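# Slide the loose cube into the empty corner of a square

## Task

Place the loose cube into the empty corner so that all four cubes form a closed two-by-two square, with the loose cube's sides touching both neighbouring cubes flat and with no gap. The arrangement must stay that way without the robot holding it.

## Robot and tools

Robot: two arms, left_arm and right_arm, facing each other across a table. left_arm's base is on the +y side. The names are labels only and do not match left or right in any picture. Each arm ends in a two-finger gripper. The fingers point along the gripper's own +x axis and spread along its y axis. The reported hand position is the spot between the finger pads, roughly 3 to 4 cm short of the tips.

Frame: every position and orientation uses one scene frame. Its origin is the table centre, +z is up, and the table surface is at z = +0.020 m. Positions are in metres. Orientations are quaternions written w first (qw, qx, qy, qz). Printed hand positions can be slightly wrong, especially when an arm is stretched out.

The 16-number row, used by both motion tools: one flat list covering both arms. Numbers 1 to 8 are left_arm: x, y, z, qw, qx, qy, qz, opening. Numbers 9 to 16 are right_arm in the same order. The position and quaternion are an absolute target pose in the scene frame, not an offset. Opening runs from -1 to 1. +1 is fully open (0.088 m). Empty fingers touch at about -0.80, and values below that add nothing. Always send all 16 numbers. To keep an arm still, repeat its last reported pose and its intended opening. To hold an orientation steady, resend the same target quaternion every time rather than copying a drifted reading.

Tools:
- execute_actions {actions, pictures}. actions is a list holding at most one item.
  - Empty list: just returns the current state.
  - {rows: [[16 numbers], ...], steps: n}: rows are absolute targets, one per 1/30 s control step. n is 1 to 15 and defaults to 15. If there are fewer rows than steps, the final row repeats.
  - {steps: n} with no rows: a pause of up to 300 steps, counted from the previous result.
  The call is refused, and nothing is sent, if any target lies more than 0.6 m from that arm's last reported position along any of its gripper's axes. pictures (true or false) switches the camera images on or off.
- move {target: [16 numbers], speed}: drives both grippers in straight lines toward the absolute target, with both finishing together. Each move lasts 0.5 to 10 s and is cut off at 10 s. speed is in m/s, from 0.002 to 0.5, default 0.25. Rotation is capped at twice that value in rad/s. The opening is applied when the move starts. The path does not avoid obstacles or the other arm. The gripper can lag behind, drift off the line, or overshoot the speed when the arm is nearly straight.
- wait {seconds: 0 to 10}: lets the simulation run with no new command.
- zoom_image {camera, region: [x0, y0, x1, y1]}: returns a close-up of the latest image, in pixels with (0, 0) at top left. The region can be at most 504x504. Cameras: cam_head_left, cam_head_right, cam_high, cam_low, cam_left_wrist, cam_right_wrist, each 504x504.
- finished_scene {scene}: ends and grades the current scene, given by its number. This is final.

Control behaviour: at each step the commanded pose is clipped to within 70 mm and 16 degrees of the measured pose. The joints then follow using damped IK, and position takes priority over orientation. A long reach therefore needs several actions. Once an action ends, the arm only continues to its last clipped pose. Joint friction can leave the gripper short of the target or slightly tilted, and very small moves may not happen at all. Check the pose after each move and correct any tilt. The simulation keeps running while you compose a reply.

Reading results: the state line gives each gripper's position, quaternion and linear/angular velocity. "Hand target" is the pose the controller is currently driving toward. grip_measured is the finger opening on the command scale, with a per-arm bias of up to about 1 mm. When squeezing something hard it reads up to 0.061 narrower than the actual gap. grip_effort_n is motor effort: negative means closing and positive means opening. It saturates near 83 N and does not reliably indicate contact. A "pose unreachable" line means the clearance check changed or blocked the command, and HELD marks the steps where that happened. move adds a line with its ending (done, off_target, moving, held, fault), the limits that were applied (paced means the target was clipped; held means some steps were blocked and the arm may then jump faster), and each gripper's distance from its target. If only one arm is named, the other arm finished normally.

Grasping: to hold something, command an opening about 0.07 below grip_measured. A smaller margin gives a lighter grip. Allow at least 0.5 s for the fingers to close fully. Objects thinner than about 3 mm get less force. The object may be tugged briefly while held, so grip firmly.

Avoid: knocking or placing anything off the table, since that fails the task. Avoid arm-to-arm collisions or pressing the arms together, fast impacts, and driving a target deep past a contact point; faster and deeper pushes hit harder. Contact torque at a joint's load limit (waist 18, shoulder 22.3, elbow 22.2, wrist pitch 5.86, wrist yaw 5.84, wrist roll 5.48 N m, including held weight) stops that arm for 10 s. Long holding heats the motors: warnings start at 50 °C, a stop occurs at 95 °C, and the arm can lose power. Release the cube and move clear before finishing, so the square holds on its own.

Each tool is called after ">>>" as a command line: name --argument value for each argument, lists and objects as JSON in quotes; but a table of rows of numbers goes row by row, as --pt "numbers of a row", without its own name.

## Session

>>> execute_actions --actions '[]'

Scene clock: 0.00 s of 5100.00 s.
left_arm: end_effector_position=(-0.0372, +0.1867, +0.4211) grip_measured=+0.846 grip_effort_n=n/a end_effector_quat_wxyz=(+0.646, -0.016, -0.019, -0.763) end_effector_velocity=(+0.000, +0.000, -0.003) end_effector_angular_velocity=(+0.018, +0.005, +0.005) | right_arm: end_effector_position=(+0.2131, -0.4318, +0.3607) grip_measured=+0.851 grip_effort_n=n/a end_effector_quat_wxyz=(+0.972, +0.149, +0.104, +0.152) end_effector_velocity=(-0.002, +0.004, +0.001) end_effector_angular_velocity=(-0.016, -0.014, +0.028)
Joint positions: left_arm=[0.003 0.842 0.649 0.241 0.001 0.008 0.08 ] | right_arm=[-1.114  1.233  0.888  0.187 -0.135  0.31   0.081]
Joint velocities: left_arm=[-0.002 -0.002  0.002 -0.022 -0.007 -0.007 -0.   ] | right_arm=[ 0.002 -0.002 -0.002  0.007 -0.022 -0.022 -0.   ]
Heat: left arm: hottest wrist pitch 26 °C (+0.0 °C/min); right arm: hottest shoulder 26 °C (+0.0 °C/min).
Hand target (left_arm): -0.037, +0.187, +0.421; +0.646, -0.016, -0.019, -0.763
Hand target (right_arm): +0.213, -0.432, +0.361; +0.972, +0.149, +0.104, +0.152

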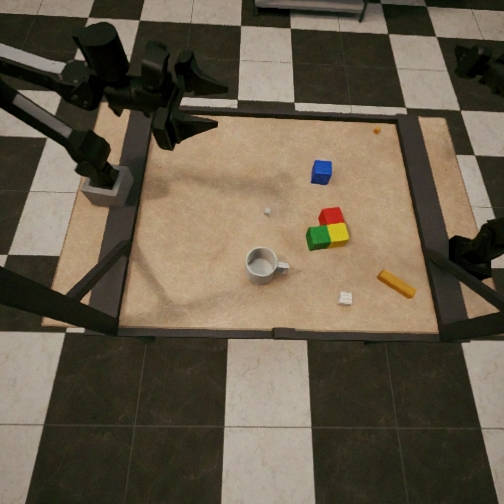

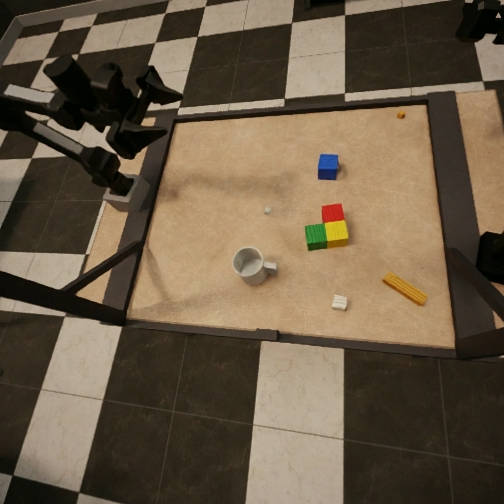

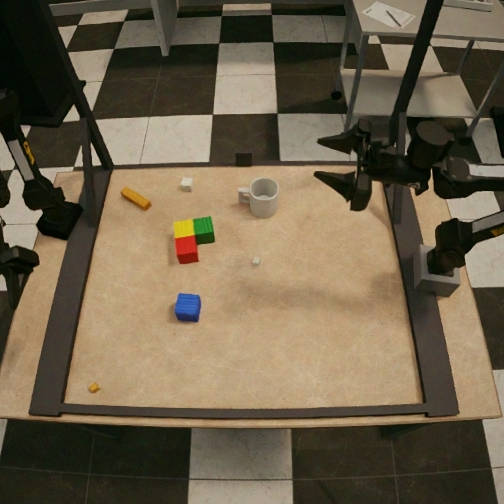

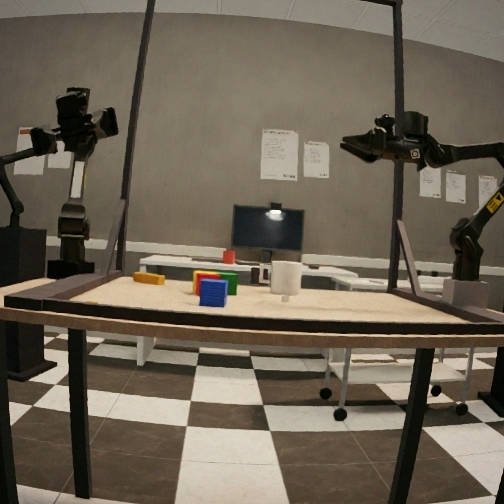

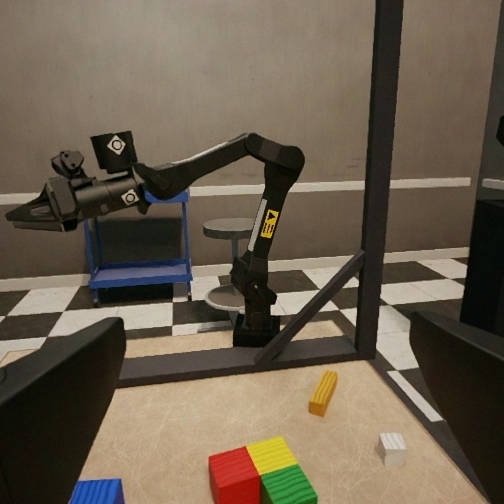

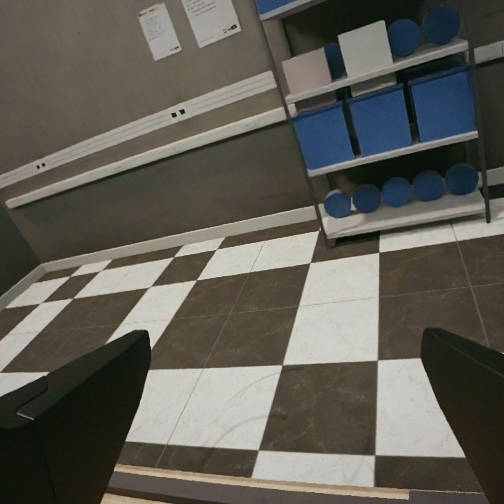

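>>> zoom_image --camera "cam_high" --region '[120, 180, 280, 340]'

Region (120, 180, 280, 340) of cam_high's 504x504 image, scaled by 3.150, with more detail than that image has.

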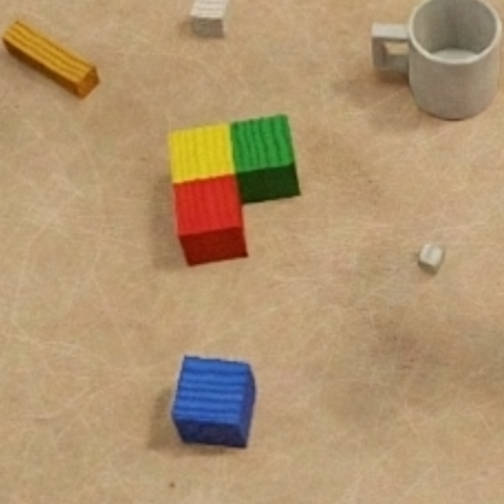

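>>> move --target '[-0.0372,0.1867,0.4211,0.646,-0.016,-0.019,-0.763,0.846, 0.094,-0.145,0.14,0.5942,-0.4034,0.4560,0.5257,1]' --speed 0.3

Scene clock: 80.50 s of 5100.00 s.
left_arm: end_effector_position=(-0.0372, +0.1867, +0.4211) grip_measured=+0.846 grip_effort_n=-2.6 end_effector_quat_wxyz=(+0.646, -0.016, -0.019, -0.763) end_effector_velocity=(+0.003, -0.000, -0.005) end_effector_angular_velocity=(+0.023, +0.005, +0.019) | right_arm: end_effector_position=(+0.0919, -0.1477, +0.1460) grip_measured=+1.000 grip_effort_n=17.9 end_effector_quat_wxyz=(+0.597, -0.399, +0.458, +0.524) end_effector_velocity=(+0.003, -0.003, -0.003) end_effector_angular_velocity=(-0.014, -0.000, -0.002)
Joint positions: left_arm=[0.003 0.842 0.649 0.241 0.001 0.008 0.08 ] | right_arm=[-0.389  2.153  1.772 -0.958 -0.131 -0.499  0.088]
Joint velocities: left_arm=[-0.002 -0.002 -0.002 -0.022 -0.022 -0.007  0.   ] | right_arm=[-0.007  0.007  0.002 -0.007  0.007 -0.007  0.   ]
Heat: left arm: hottest elbow 32 °C (+3.0 °C/min); right arm: hottest wrist pitch 29 °C (+3.0 °C/min).
Hand target (left_arm): -0.037, +0.187, +0.421; +0.646, -0.016, -0.019, -0.763
Hand target (right_arm): +0.094, -0.147, +0.142; +0.595, -0.402, +0.459, +0.523
Off the commanded pose (left_arm): 0.000 m, 0 deg.
Off the commanded pose (right_arm): 0.007 m, 1 deg.
After step 90, 74.00 s passed at rest.
move: done

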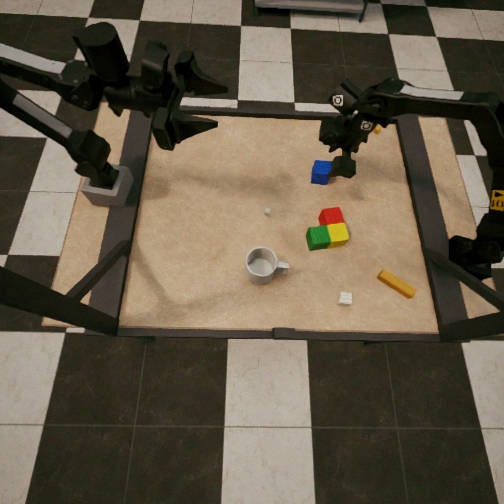

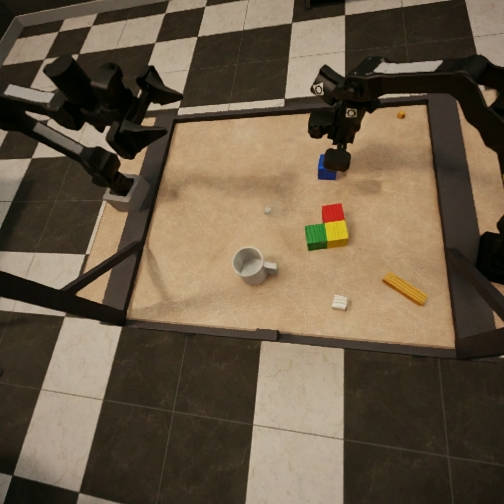

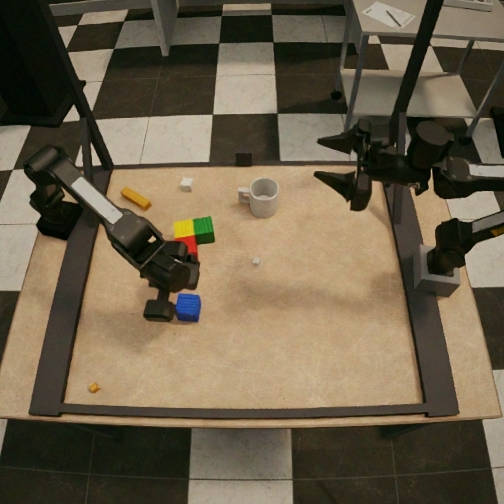

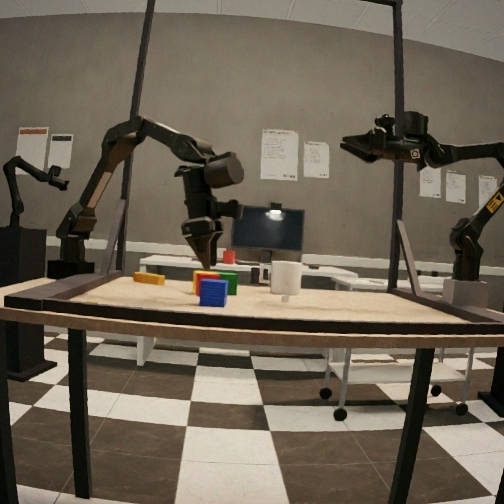

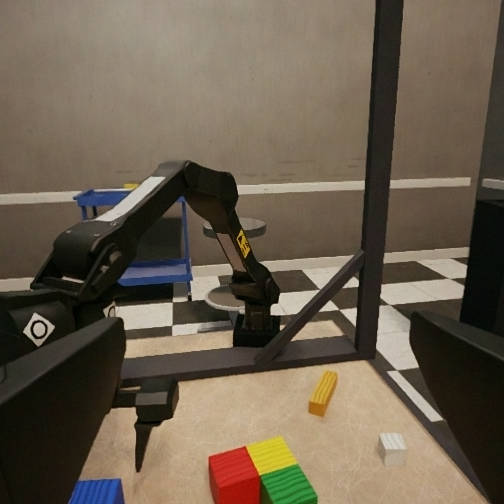

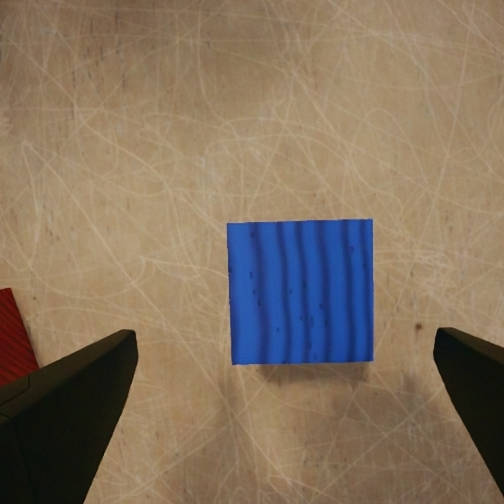

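>>> move --target '[-0.0372,0.1867,0.4211,0.646,-0.016,-0.019,-0.763,0.846, 0.102,-0.132,0.072,0.5873,-0.4093,0.4506,0.5335,1]' --speed 0.08

Scene clock: 88.60 s of 5100.00 s.
left_arm: end_effector_position=(-0.0372, +0.1867, +0.4211) grip_measured=+0.846 grip_effort_n=-3.0 end_effector_quat_wxyz=(+0.646, -0.016, -0.019, -0.763) end_effector_velocity=(+0.000, -0.000, +0.002) end_effector_angular_velocity=(-0.006, +0.009, +0.005) | right_arm: end_effector_position=(+0.1042, -0.1313, +0.0794) grip_measured=+1.000 grip_effort_n=17.4 end_effector_quat_wxyz=(+0.594, -0.408, +0.446, +0.531) end_effector_velocity=(+0.003, -0.000, +0.003) end_effector_angular_velocity=(+0.014, -0.004, +0.001)
Joint positions: left_arm=[0.003 0.842 0.649 0.241 0.001 0.008 0.08 ] | right_arm=[-0.389  2.293  1.73  -0.768 -0.132 -0.529  0.088]
Joint velocities: left_arm=[-0.002  0.002  0.002  0.007 -0.007 -0.007 -0.   ] | right_arm=[-0.007 -0.007 -0.002  0.007 -0.007 -0.007  0.   ]
Heat: left arm: hottest elbow 32 °C (+3.0 °C/min); right arm: hottest shoulder 28 °C (+1.0 °C/min).
Hand target (left_arm): -0.037, +0.187, +0.421; +0.646, -0.016, -0.019, -0.763
Hand target (right_arm): +0.102, -0.132, +0.072; +0.587, -0.409, +0.451, +0.533
Off the commanded pose (left_arm): 0.000 m, 0 deg.
Off the commanded pose (right_arm): 0.008 m, 1 deg.
After step 90, 3.77 s passed at rest.
move: done

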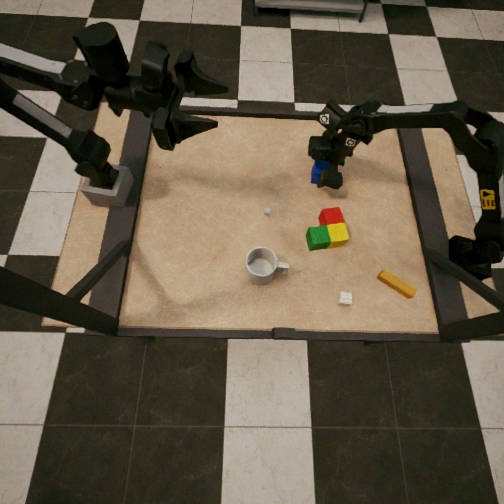

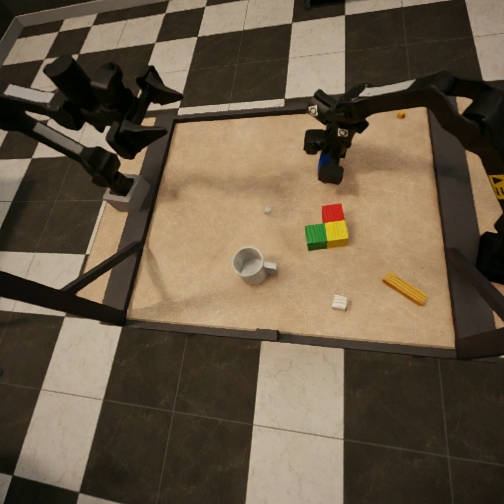

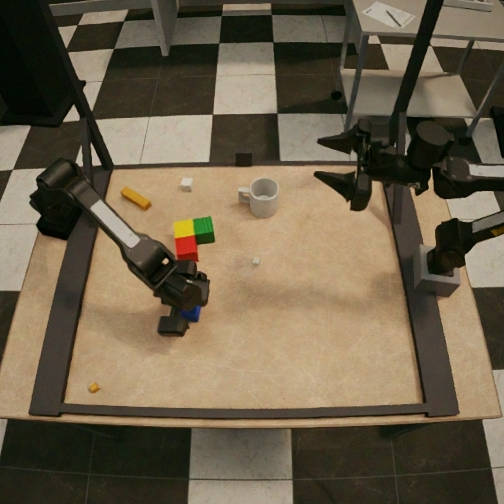

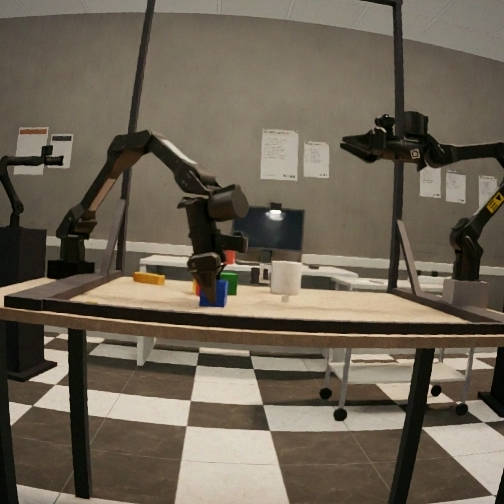

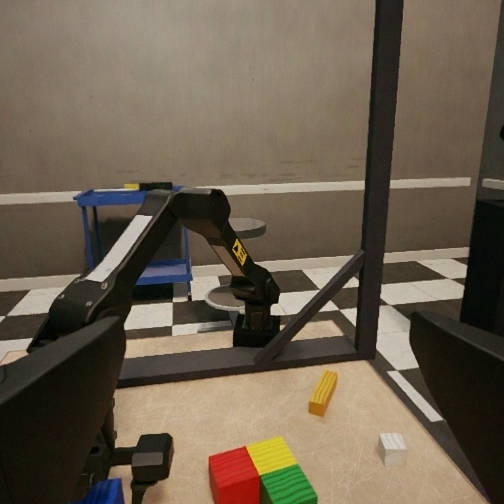

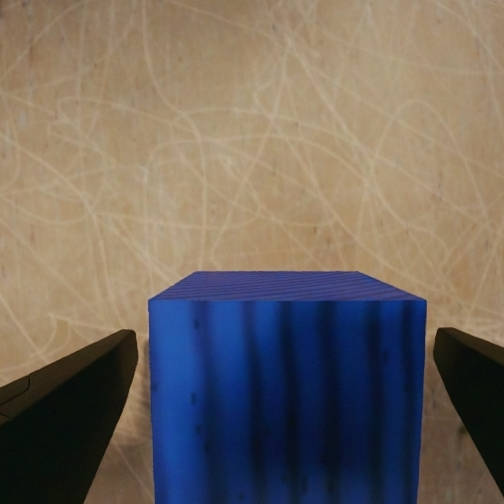

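>>> zoom_image --camera "cam_low" --region '[160, 220, 270, 330]'

Region (160, 220, 270, 330) of cam_low's 504x504 image, scaled by 4.582, with more detail than that image has.

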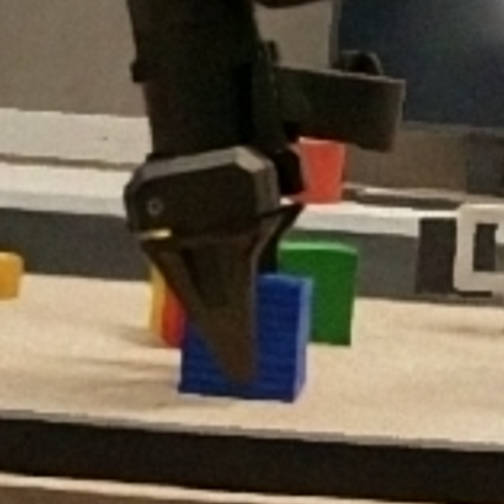

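>>> move --target '[-0.0372,0.1867,0.4211,0.646,-0.016,-0.019,-0.763,0.846, 0.102,-0.120,0.080,0.5873,-0.4093,0.4506,0.5335,1]' --speed 0.03

Scene clock: 104.83 s of 5100.00 s.
left_arm: end_effector_position=(-0.0372, +0.1867, +0.4211) grip_measured=+0.846 grip_effort_n=-3.0 end_effector_quat_wxyz=(+0.646, -0.016, -0.019, -0.763) end_effector_velocity=(-0.000, +0.000, -0.005) end_effector_angular_velocity=(+0.025, +0.018, -0.006) | right_arm: end_effector_position=(+0.1019, -0.1217, +0.0841) grip_measured=+1.000 grip_effort_n=17.9 end_effector_quat_wxyz=(+0.589, -0.410, +0.447, +0.534) end_effector_velocity=(-0.001, +0.002, +0.003) end_effector_angular_velocity=(+0.006, +0.006, -0.003)
Joint positions: left_arm=[0.003 0.842 0.649 0.241 0.001 0.008 0.08 ] | right_arm=[-0.374  2.318  1.794 -0.813 -0.132 -0.524  0.088]
Joint velocities: left_arm=[ 0.002 -0.002 -0.002 -0.022  0.007 -0.022  0.   ] | right_arm=[ 0.002 -0.002  0.007 -0.007 -0.007  0.007  0.   ]
Heat: left arm: hottest elbow 33 °C (+2.0 °C/min); right arm: hottest shoulder 30 °C (+2.0 °C/min).
Hand target (left_arm): -0.037, +0.187, +0.421; +0.646, -0.016, -0.019, -0.763
Hand target (right_arm): +0.102, -0.120, +0.080; +0.587, -0.409, +0.450, +0.533
Off the commanded pose (left_arm): 0.000 m, 0 deg.
Off the commanded pose (right_arm): 0.004 m, 0 deg.
After step 90, 12.50 s passed at rest.
move: done

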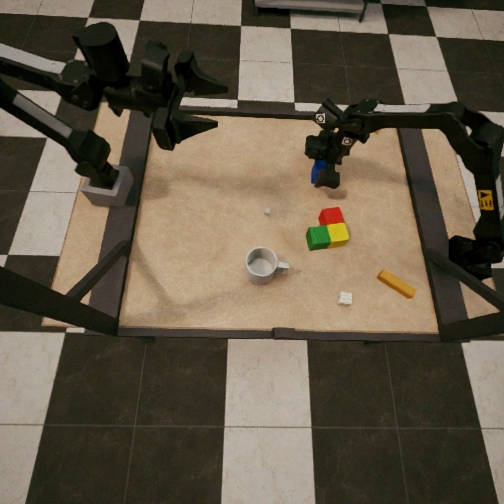

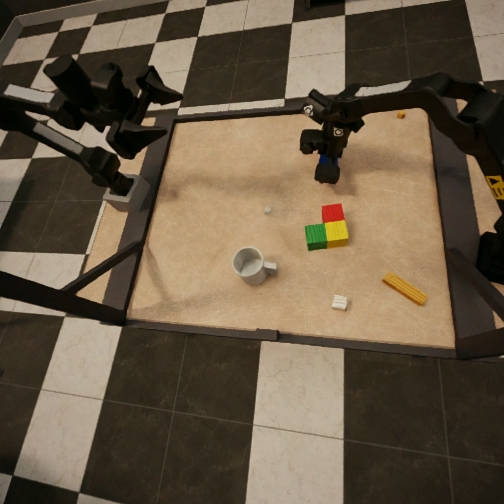

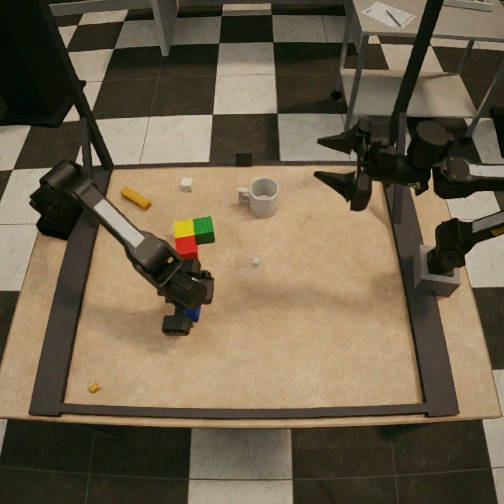

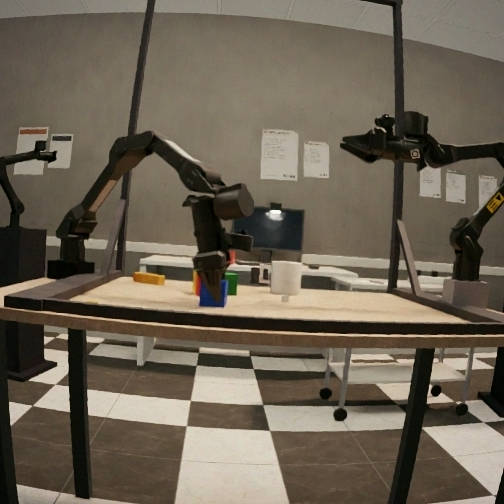

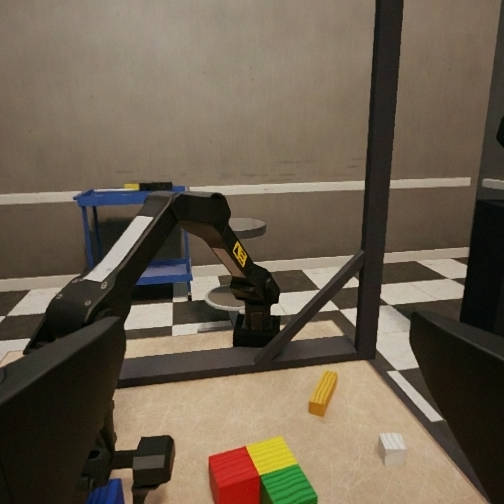

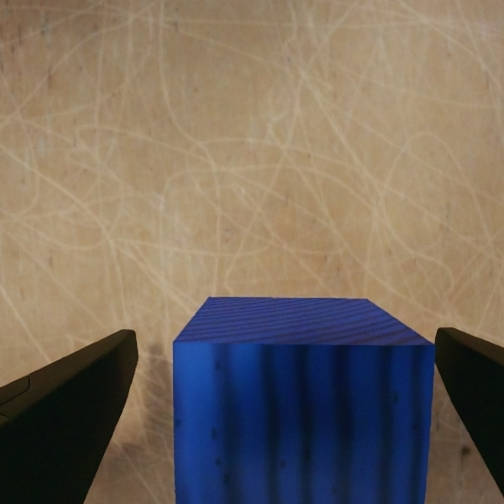

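>>> move --target '[-0.0372,0.1867,0.4211,0.646,-0.016,-0.019,-0.763,0.846, 0.102,-0.120,0.080,0.5873,-0.4093,0.4506,0.5335,0.11]' --speed 0.03

Scene clock: 109.23 s of 5100.00 s.
left_arm: end_effector_position=(-0.0372, +0.1867, +0.4211) grip_measured=+0.846 grip_effort_n=-3.0 end_effector_quat_wxyz=(+0.646, -0.016, -0.019, -0.763) end_effector_velocity=(-0.002, +0.001, -0.003) end_effector_angular_velocity=(+0.018, +0.004, -0.010) | right_arm: end_effector_position=(+0.1021, -0.1214, +0.0846) grip_measured=+0.222 grip_effort_n=-83.5 end_effector_quat_wxyz=(+0.589, -0.410, +0.447, +0.534) end_effector_velocity=(+0.001, -0.003, +0.000) end_effector_angular_velocity=(-0.002, +0.008, +0.001)
Joint positions: left_arm=[0.003 0.842 0.649 0.241 0.001 0.008 0.08 ] | right_arm=[-0.374  2.318  1.796 -0.814 -0.132 -0.523  0.05 ]
Joint velocities: left_arm=[-0.002 -0.002  0.002 -0.022  0.007 -0.007 -0.   ] | right_arm=[-0.007 -0.002 -0.002 -0.007 -0.007 -0.007 -0.   ]
Heat: left arm: hottest elbow 33 °C (+2.0 °C/min); right arm: hottest shoulder 30 °C (+2.0 °C/min).
Hand target (left_arm): -0.037, +0.187, +0.421; +0.646, -0.016, -0.019, -0.763
Hand target (right_arm): +0.102, -0.120, +0.080; +0.587, -0.409, +0.451, +0.533
Off the commanded pose (left_arm): 0.000 m, 0 deg.
Off the commanded pose (right_arm): 0.005 m, 1 deg.
After step 90, 0.70 s passed at rest.
move: done

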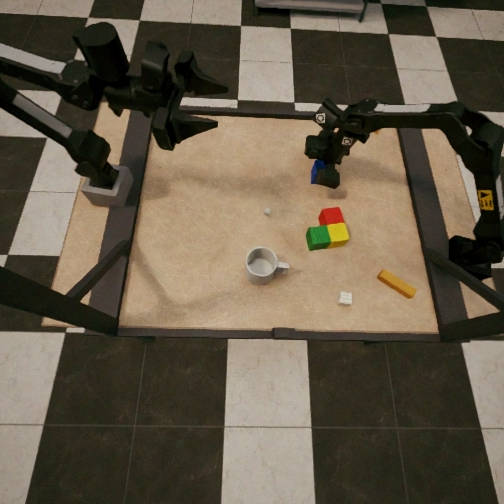

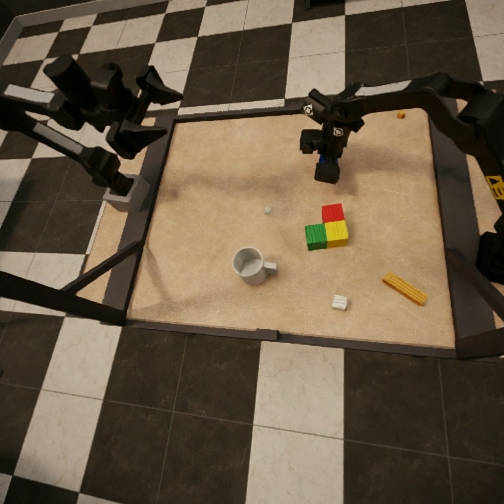

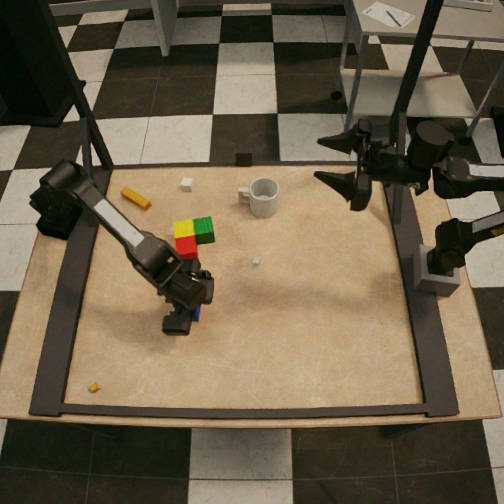

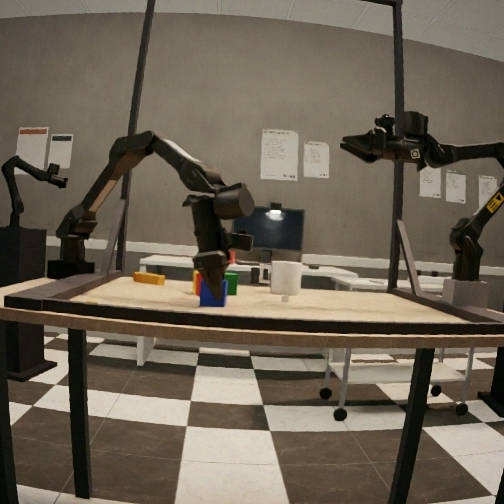

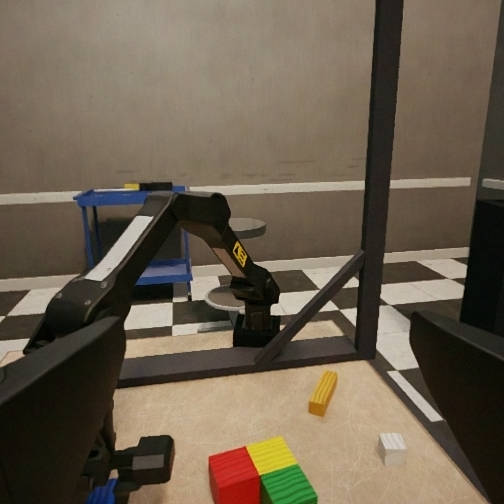

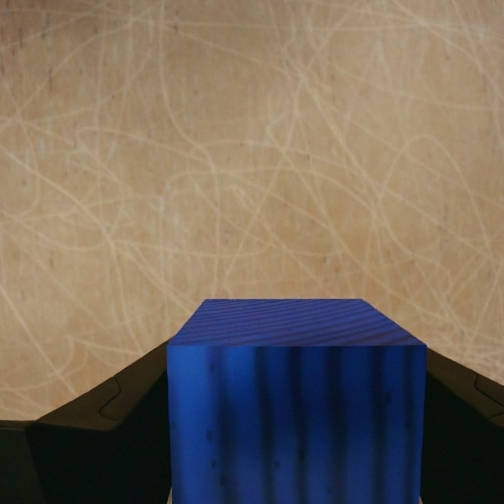

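>>> move --target '[-0.0372,0.1867,0.4211,0.646,-0.016,-0.019,-0.763,0.846, 0.1,-0.118,0.108,0.5873,-0.4093,0.4506,0.5335,0.14]' --speed 0.05

>>> move --target '[-0.0372,0.1867,0.4211,0.646,-0.016,-0.019,-0.763,0.846, 0.0,-0.056,0.10,0.4993,-0.4731,0.3831,0.6166,0.14]' --speed 0.1

Scene clock: 122.57 s of 5100.00 s.
left_arm: end_effector_position=(-0.0372, +0.1867, +0.4211) grip_measured=+0.846 grip_effort_n=-3.0 end_effector_quat_wxyz=(+0.646, -0.016, -0.019, -0.763) end_effector_velocity=(+0.000, +0.000, -0.002) end_effector_angular_velocity=(+0.008, +0.006, +0.005) | right_arm: end_effector_position=(+0.0984, -0.1216, +0.0987) grip_measured=+0.222 grip_effort_n=-83.5 end_effector_quat_wxyz=(+0.580, -0.412, +0.458, +0.533) end_effector_velocity=(+0.000, -0.008, +0.000) end_effector_angular_velocity=(-0.022, +0.009, -0.016)
Joint positions: left_arm=[0.003 0.842 0.649 0.241 0.001 0.008 0.08 ] | right_arm=[-0.368  2.318  1.86  -0.907 -0.132 -0.517  0.05 ]
Joint velocities: left_arm=[-0.002 -0.002 -0.002 -0.007 -0.007 -0.007  0.001] | right_arm=[-0.007 -0.007 -0.007 -0.022  0.007  0.007 -0.   ]
Heat: left arm: hottest elbow 33 °C (+1.0 °C/min); right arm: hottest shoulder 32 °C (+4.0 °C/min).
Hand target (left_arm): -0.037, +0.187, +0.421; +0.646, -0.016, -0.019, -0.763
Hand target (right_arm): +0.100, -0.118, +0.108; +0.587, -0.409, +0.451, +0.533
Off the commanded pose (left_arm): 0.000 m, 0 deg.
Off the commanded pose (right_arm): 0.010 m, 1 deg.
After step 90, 9.57 s passed at rest.
move: off_target (right_arm)

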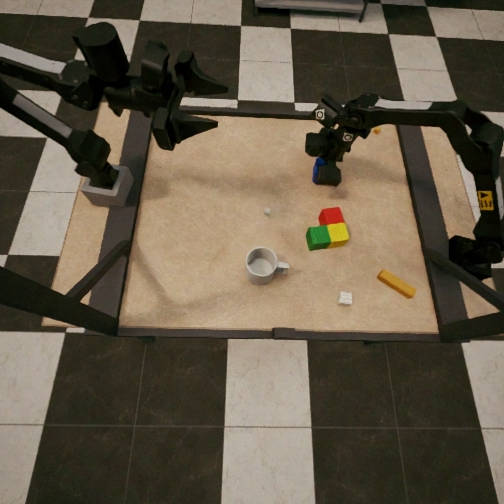

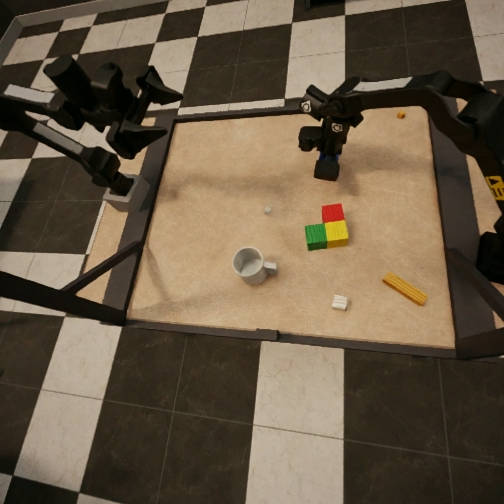

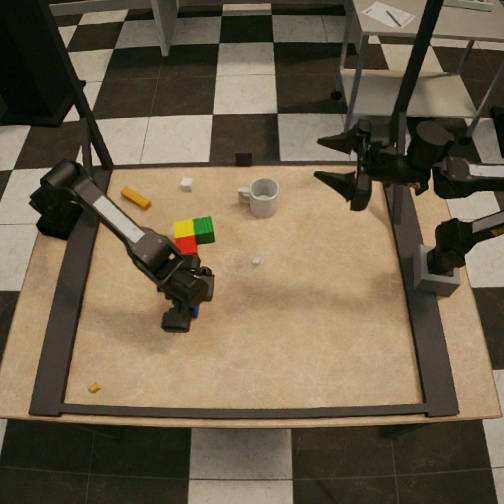

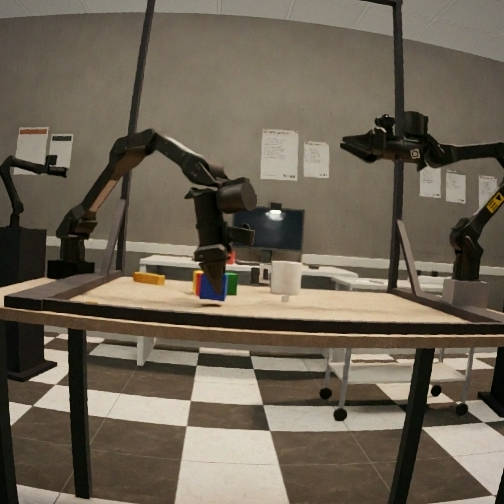

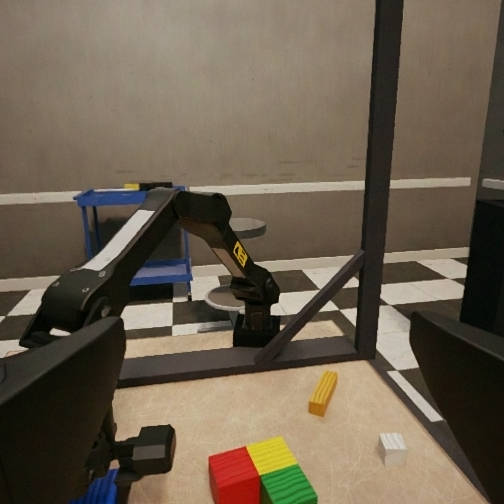

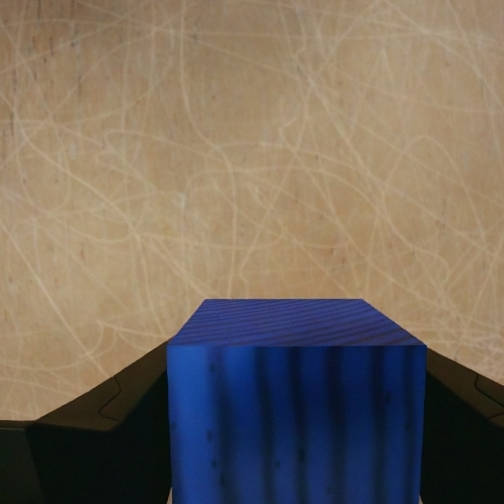

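Scene clock: 124.43 s of 5100.00 s.
left_arm: end_effector_position=(-0.0372, +0.1867, +0.4211) grip_measured=+0.846 grip_effort_n=-3.0 end_effector_quat_wxyz=(+0.646, -0.016, -0.019, -0.763) end_effector_velocity=(+0.000, +0.000, -0.002) end_effector_angular_velocity=(+0.011, +0.021, +0.004) | right_arm: end_effector_position=(-0.0006, -0.0583, +0.1024) grip_measured=+0.222 grip_effort_n=-83.5 end_effector_quat_wxyz=(+0.501, -0.474, +0.384, +0.615) end_effector_velocity=(-0.004, -0.003, +0.001) end_effector_angular_velocity=(-0.013, +0.011, +0.011)
Joint positions: left_arm=[0.003 0.842 0.649 0.241 0.001 0.008 0.08 ] | right_arm=[-0.134  2.358  1.94  -0.936 -0.143 -0.582  0.05 ]
Joint velocities: left_arm=[-0.002 -0.002 -0.002 -0.007 -0.007 -0.022 -0.   ] | right_arm=[ 0.002 -0.002  0.002 -0.022 -0.007 -0.007 -0.   ]
Heat: left arm: hottest elbow 33 °C (+1.0 °C/min); right arm: hottest shoulder 32 °C (+3.0 °C/min).
Hand target (left_arm): -0.037, +0.187, +0.421; +0.646, -0.016, -0.019, -0.763
Hand target (right_arm): +0.000, -0.056, +0.100; +0.499, -0.474, +0.384, +0.616
Off the commanded pose (left_arm): 0.000 m, 0 deg.
Off the commanded pose (right_arm): 0.003 m, 0 deg.
move: done

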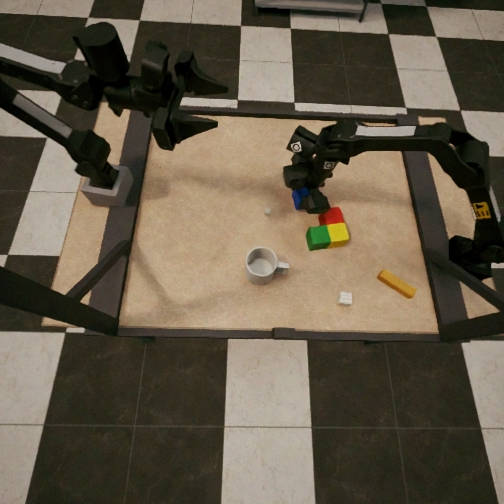

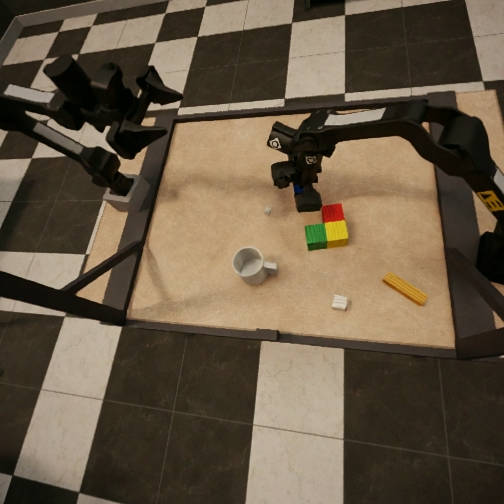

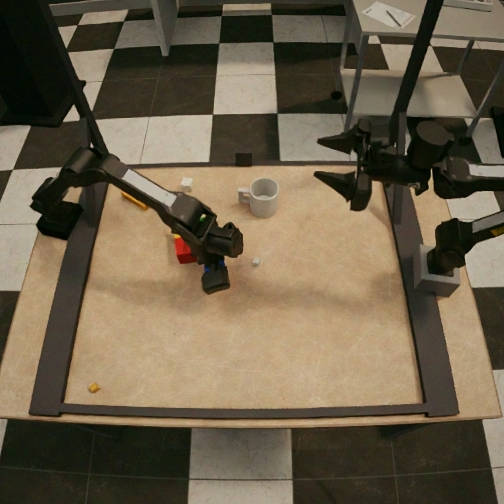

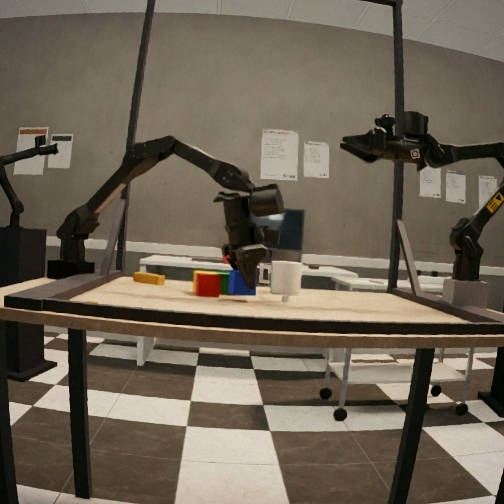

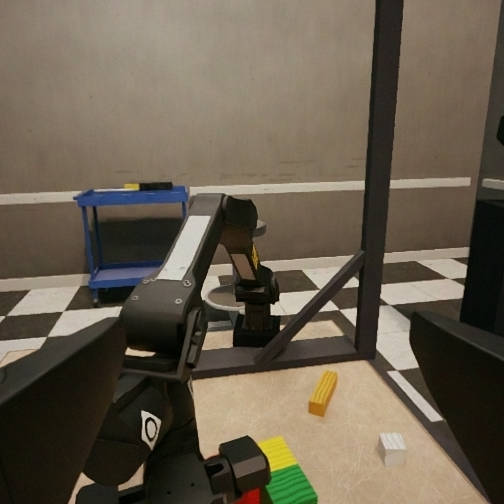

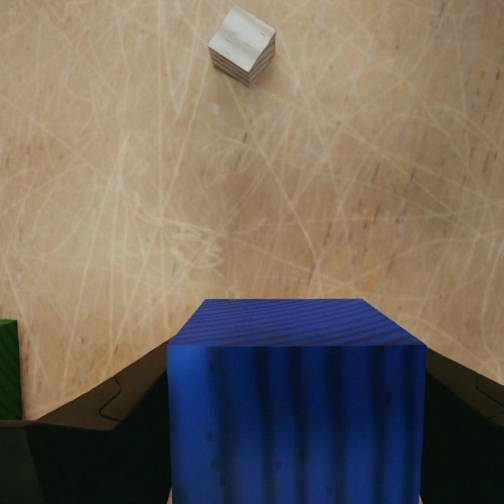

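>>> move --target '[-0.0372,0.1867,0.4211,0.646,-0.016,-0.019,-0.763,0.846, -0.047,-0.071,0.088,0.4993,-0.4731,0.3831,0.6166,0.14]' --speed 0.05

Scene clock: 130.10 s of 5100.00 s.
left_arm: end_effector_position=(-0.0372, +0.1867, +0.4211) grip_measured=+0.846 grip_effort_n=-2.6 end_effector_quat_wxyz=(+0.646, -0.016, -0.019, -0.763) end_effector_velocity=(+0.003, +0.000, +0.004) end_effector_angular_velocity=(-0.023, -0.003, +0.020) | right_arm: end_effector_position=(-0.0447, -0.0703, +0.0831) grip_measured=+0.222 grip_effort_n=-83.5 end_effector_quat_wxyz=(+0.497, -0.475, +0.385, +0.616) end_effector_velocity=(-0.001, -0.003, -0.001) end_effector_angular_velocity=(-0.009, +0.009, +0.006)
Joint positions: left_arm=[0.003 0.842 0.649 0.241 0.001 0.008 0.08 ] | right_arm=[-0.053  2.271  1.711 -0.79  -0.128 -0.507  0.05 ]
Joint velocities: left_arm=[-0.002 -0.002 -0.002  0.022 -0.022  0.007 -0.   ] | right_arm=[-0.002 -0.002 -0.007 -0.007 -0.007 -0.007 -0.   ]
Heat: left arm: hottest elbow 33 °C (+1.0 °C/min); right arm: hottest shoulder 33 °C (+4.1 °C/min).
Hand target (left_arm): -0.037, +0.187, +0.421; +0.646, -0.016, -0.019, -0.763
Hand target (right_arm): -0.047, -0.071, +0.088; +0.499, -0.473, +0.383, +0.616
Off the commanded pose (left_arm): 0.000 m, 0 deg.
Off the commanded pose (right_arm): 0.005 m, 0 deg.
After step 110, 0.67 s passed at rest.
move: done

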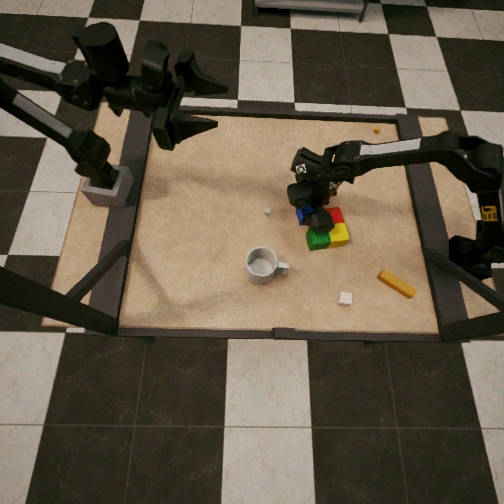

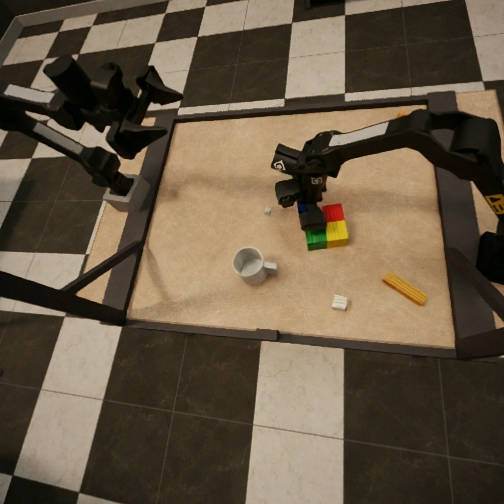

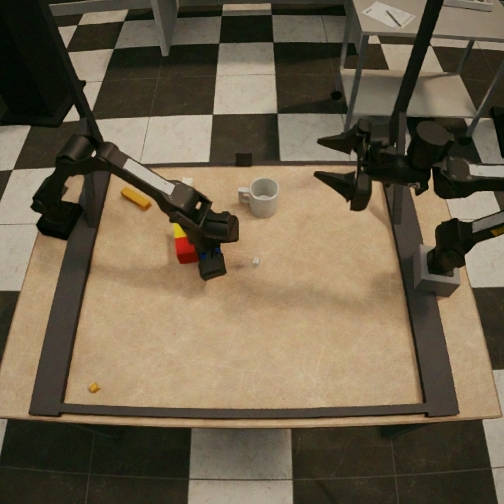

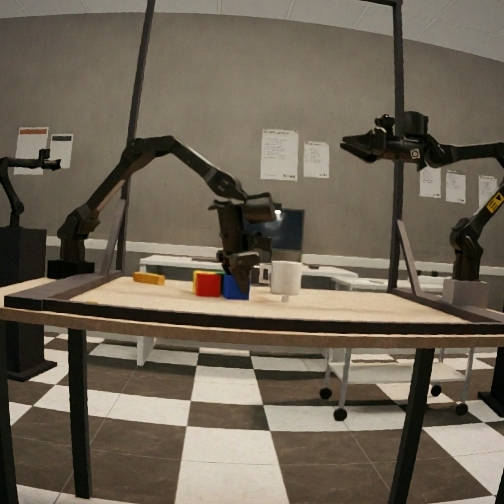

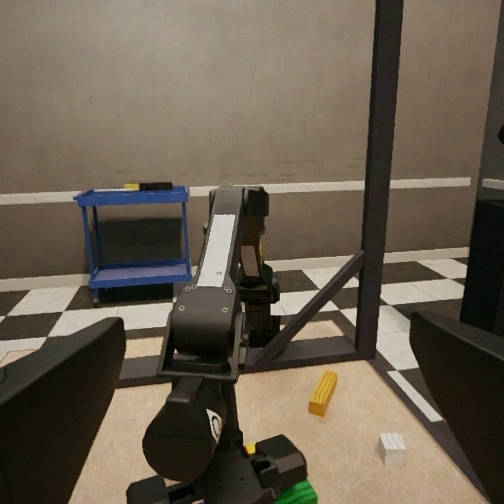

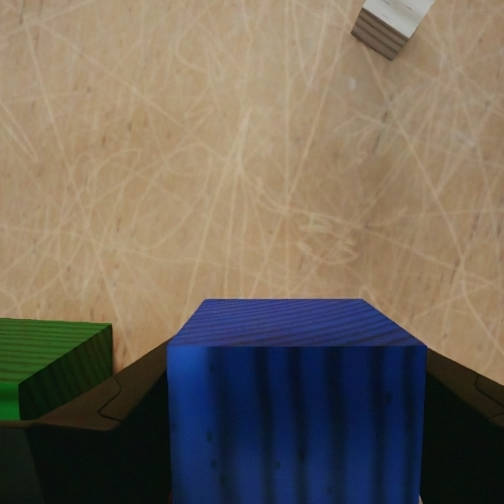

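>>> move --target '[-0.0372,0.1867,0.4211,0.646,-0.016,-0.019,-0.763,0.846, -0.057,-0.080,0.090,0.5073,-0.4680,0.3893,0.6100,0.14]' --speed 0.015

Scene clock: 136.73 s of 5100.00 s.
left_arm: end_effector_position=(-0.0372, +0.1867, +0.4211) grip_measured=+0.846 grip_effort_n=-3.0 end_effector_quat_wxyz=(+0.646, -0.016, -0.019, -0.763) end_effector_velocity=(+0.000, -0.001, -0.003) end_effector_angular_velocity=(+0.013, +0.006, +0.005) | right_arm: end_effector_position=(-0.0556, -0.0798, +0.0830) grip_measured=+0.222 grip_effort_n=-83.5 end_effector_quat_wxyz=(+0.503, -0.470, +0.393, +0.609) end_effector_velocity=(+0.000, +0.000, +0.002) end_effector_angular_velocity=(+0.009, +0.003, +0.006)
Joint positions: left_arm=[0.003 0.842 0.649 0.241 0.001 0.008 0.08 ] | right_arm=[-0.035  2.225  1.634 -0.759 -0.12  -0.464  0.05 ]
Joint velocities: left_arm=[-0.002  0.002 -0.002 -0.007 -0.007 -0.007 -0.   ] | right_arm=[-0.002 -0.007 -0.007  0.007 -0.007 -0.007  0.   ]
Heat: left arm: hottest elbow 33 °C (+1.0 °C/min); right arm: hottest shoulder 35 °C (+6.0 °C/min).
Hand target (left_arm): -0.037, +0.187, +0.421; +0.646, -0.016, -0.019, -0.763
Hand target (right_arm): -0.057, -0.080, +0.090; +0.507, -0.468, +0.389, +0.610
Off the commanded pose (left_arm): 0.000 m, 0 deg.
Off the commanded pose (right_arm): 0.007 m, 1 deg.
After step 90, 2.27 s passed at rest.
move: done

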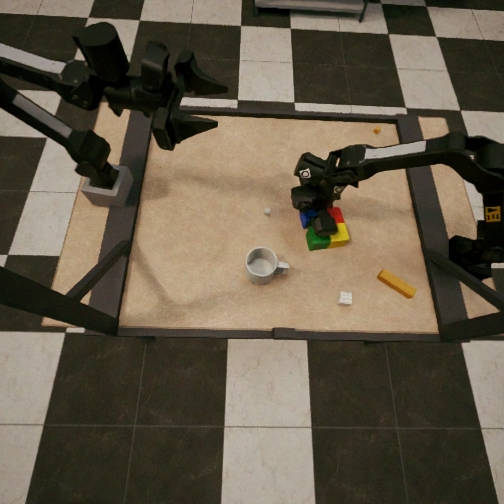

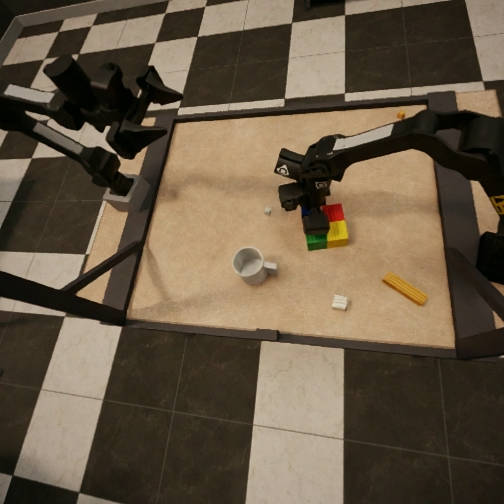

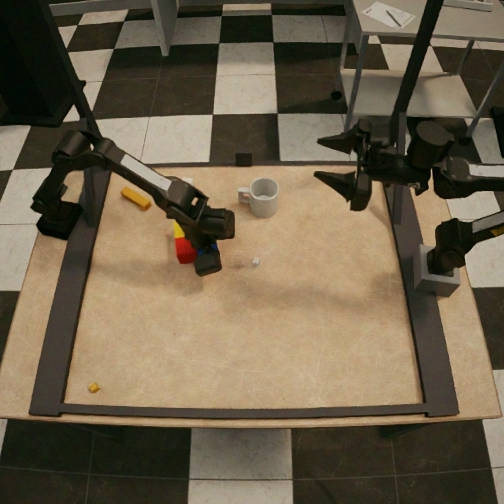

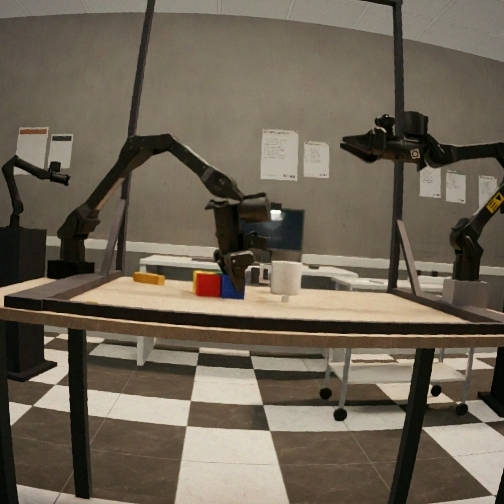

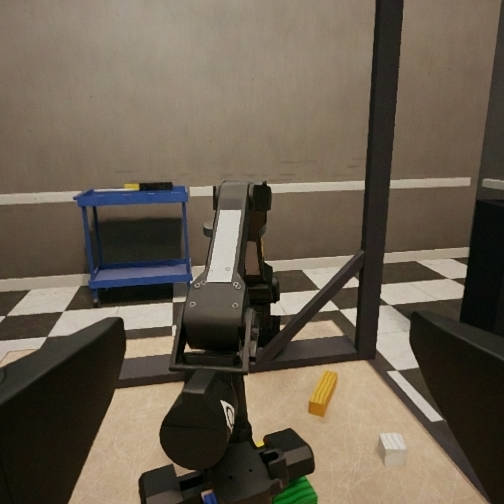

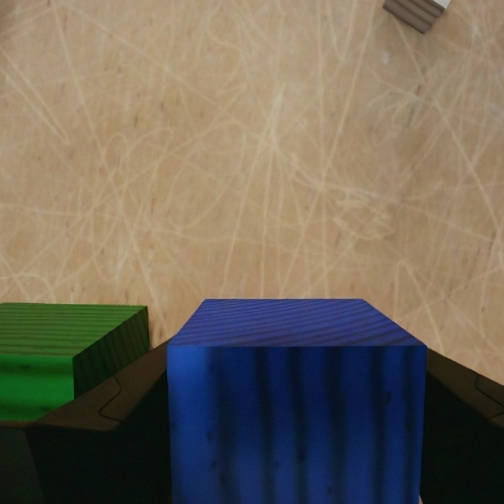

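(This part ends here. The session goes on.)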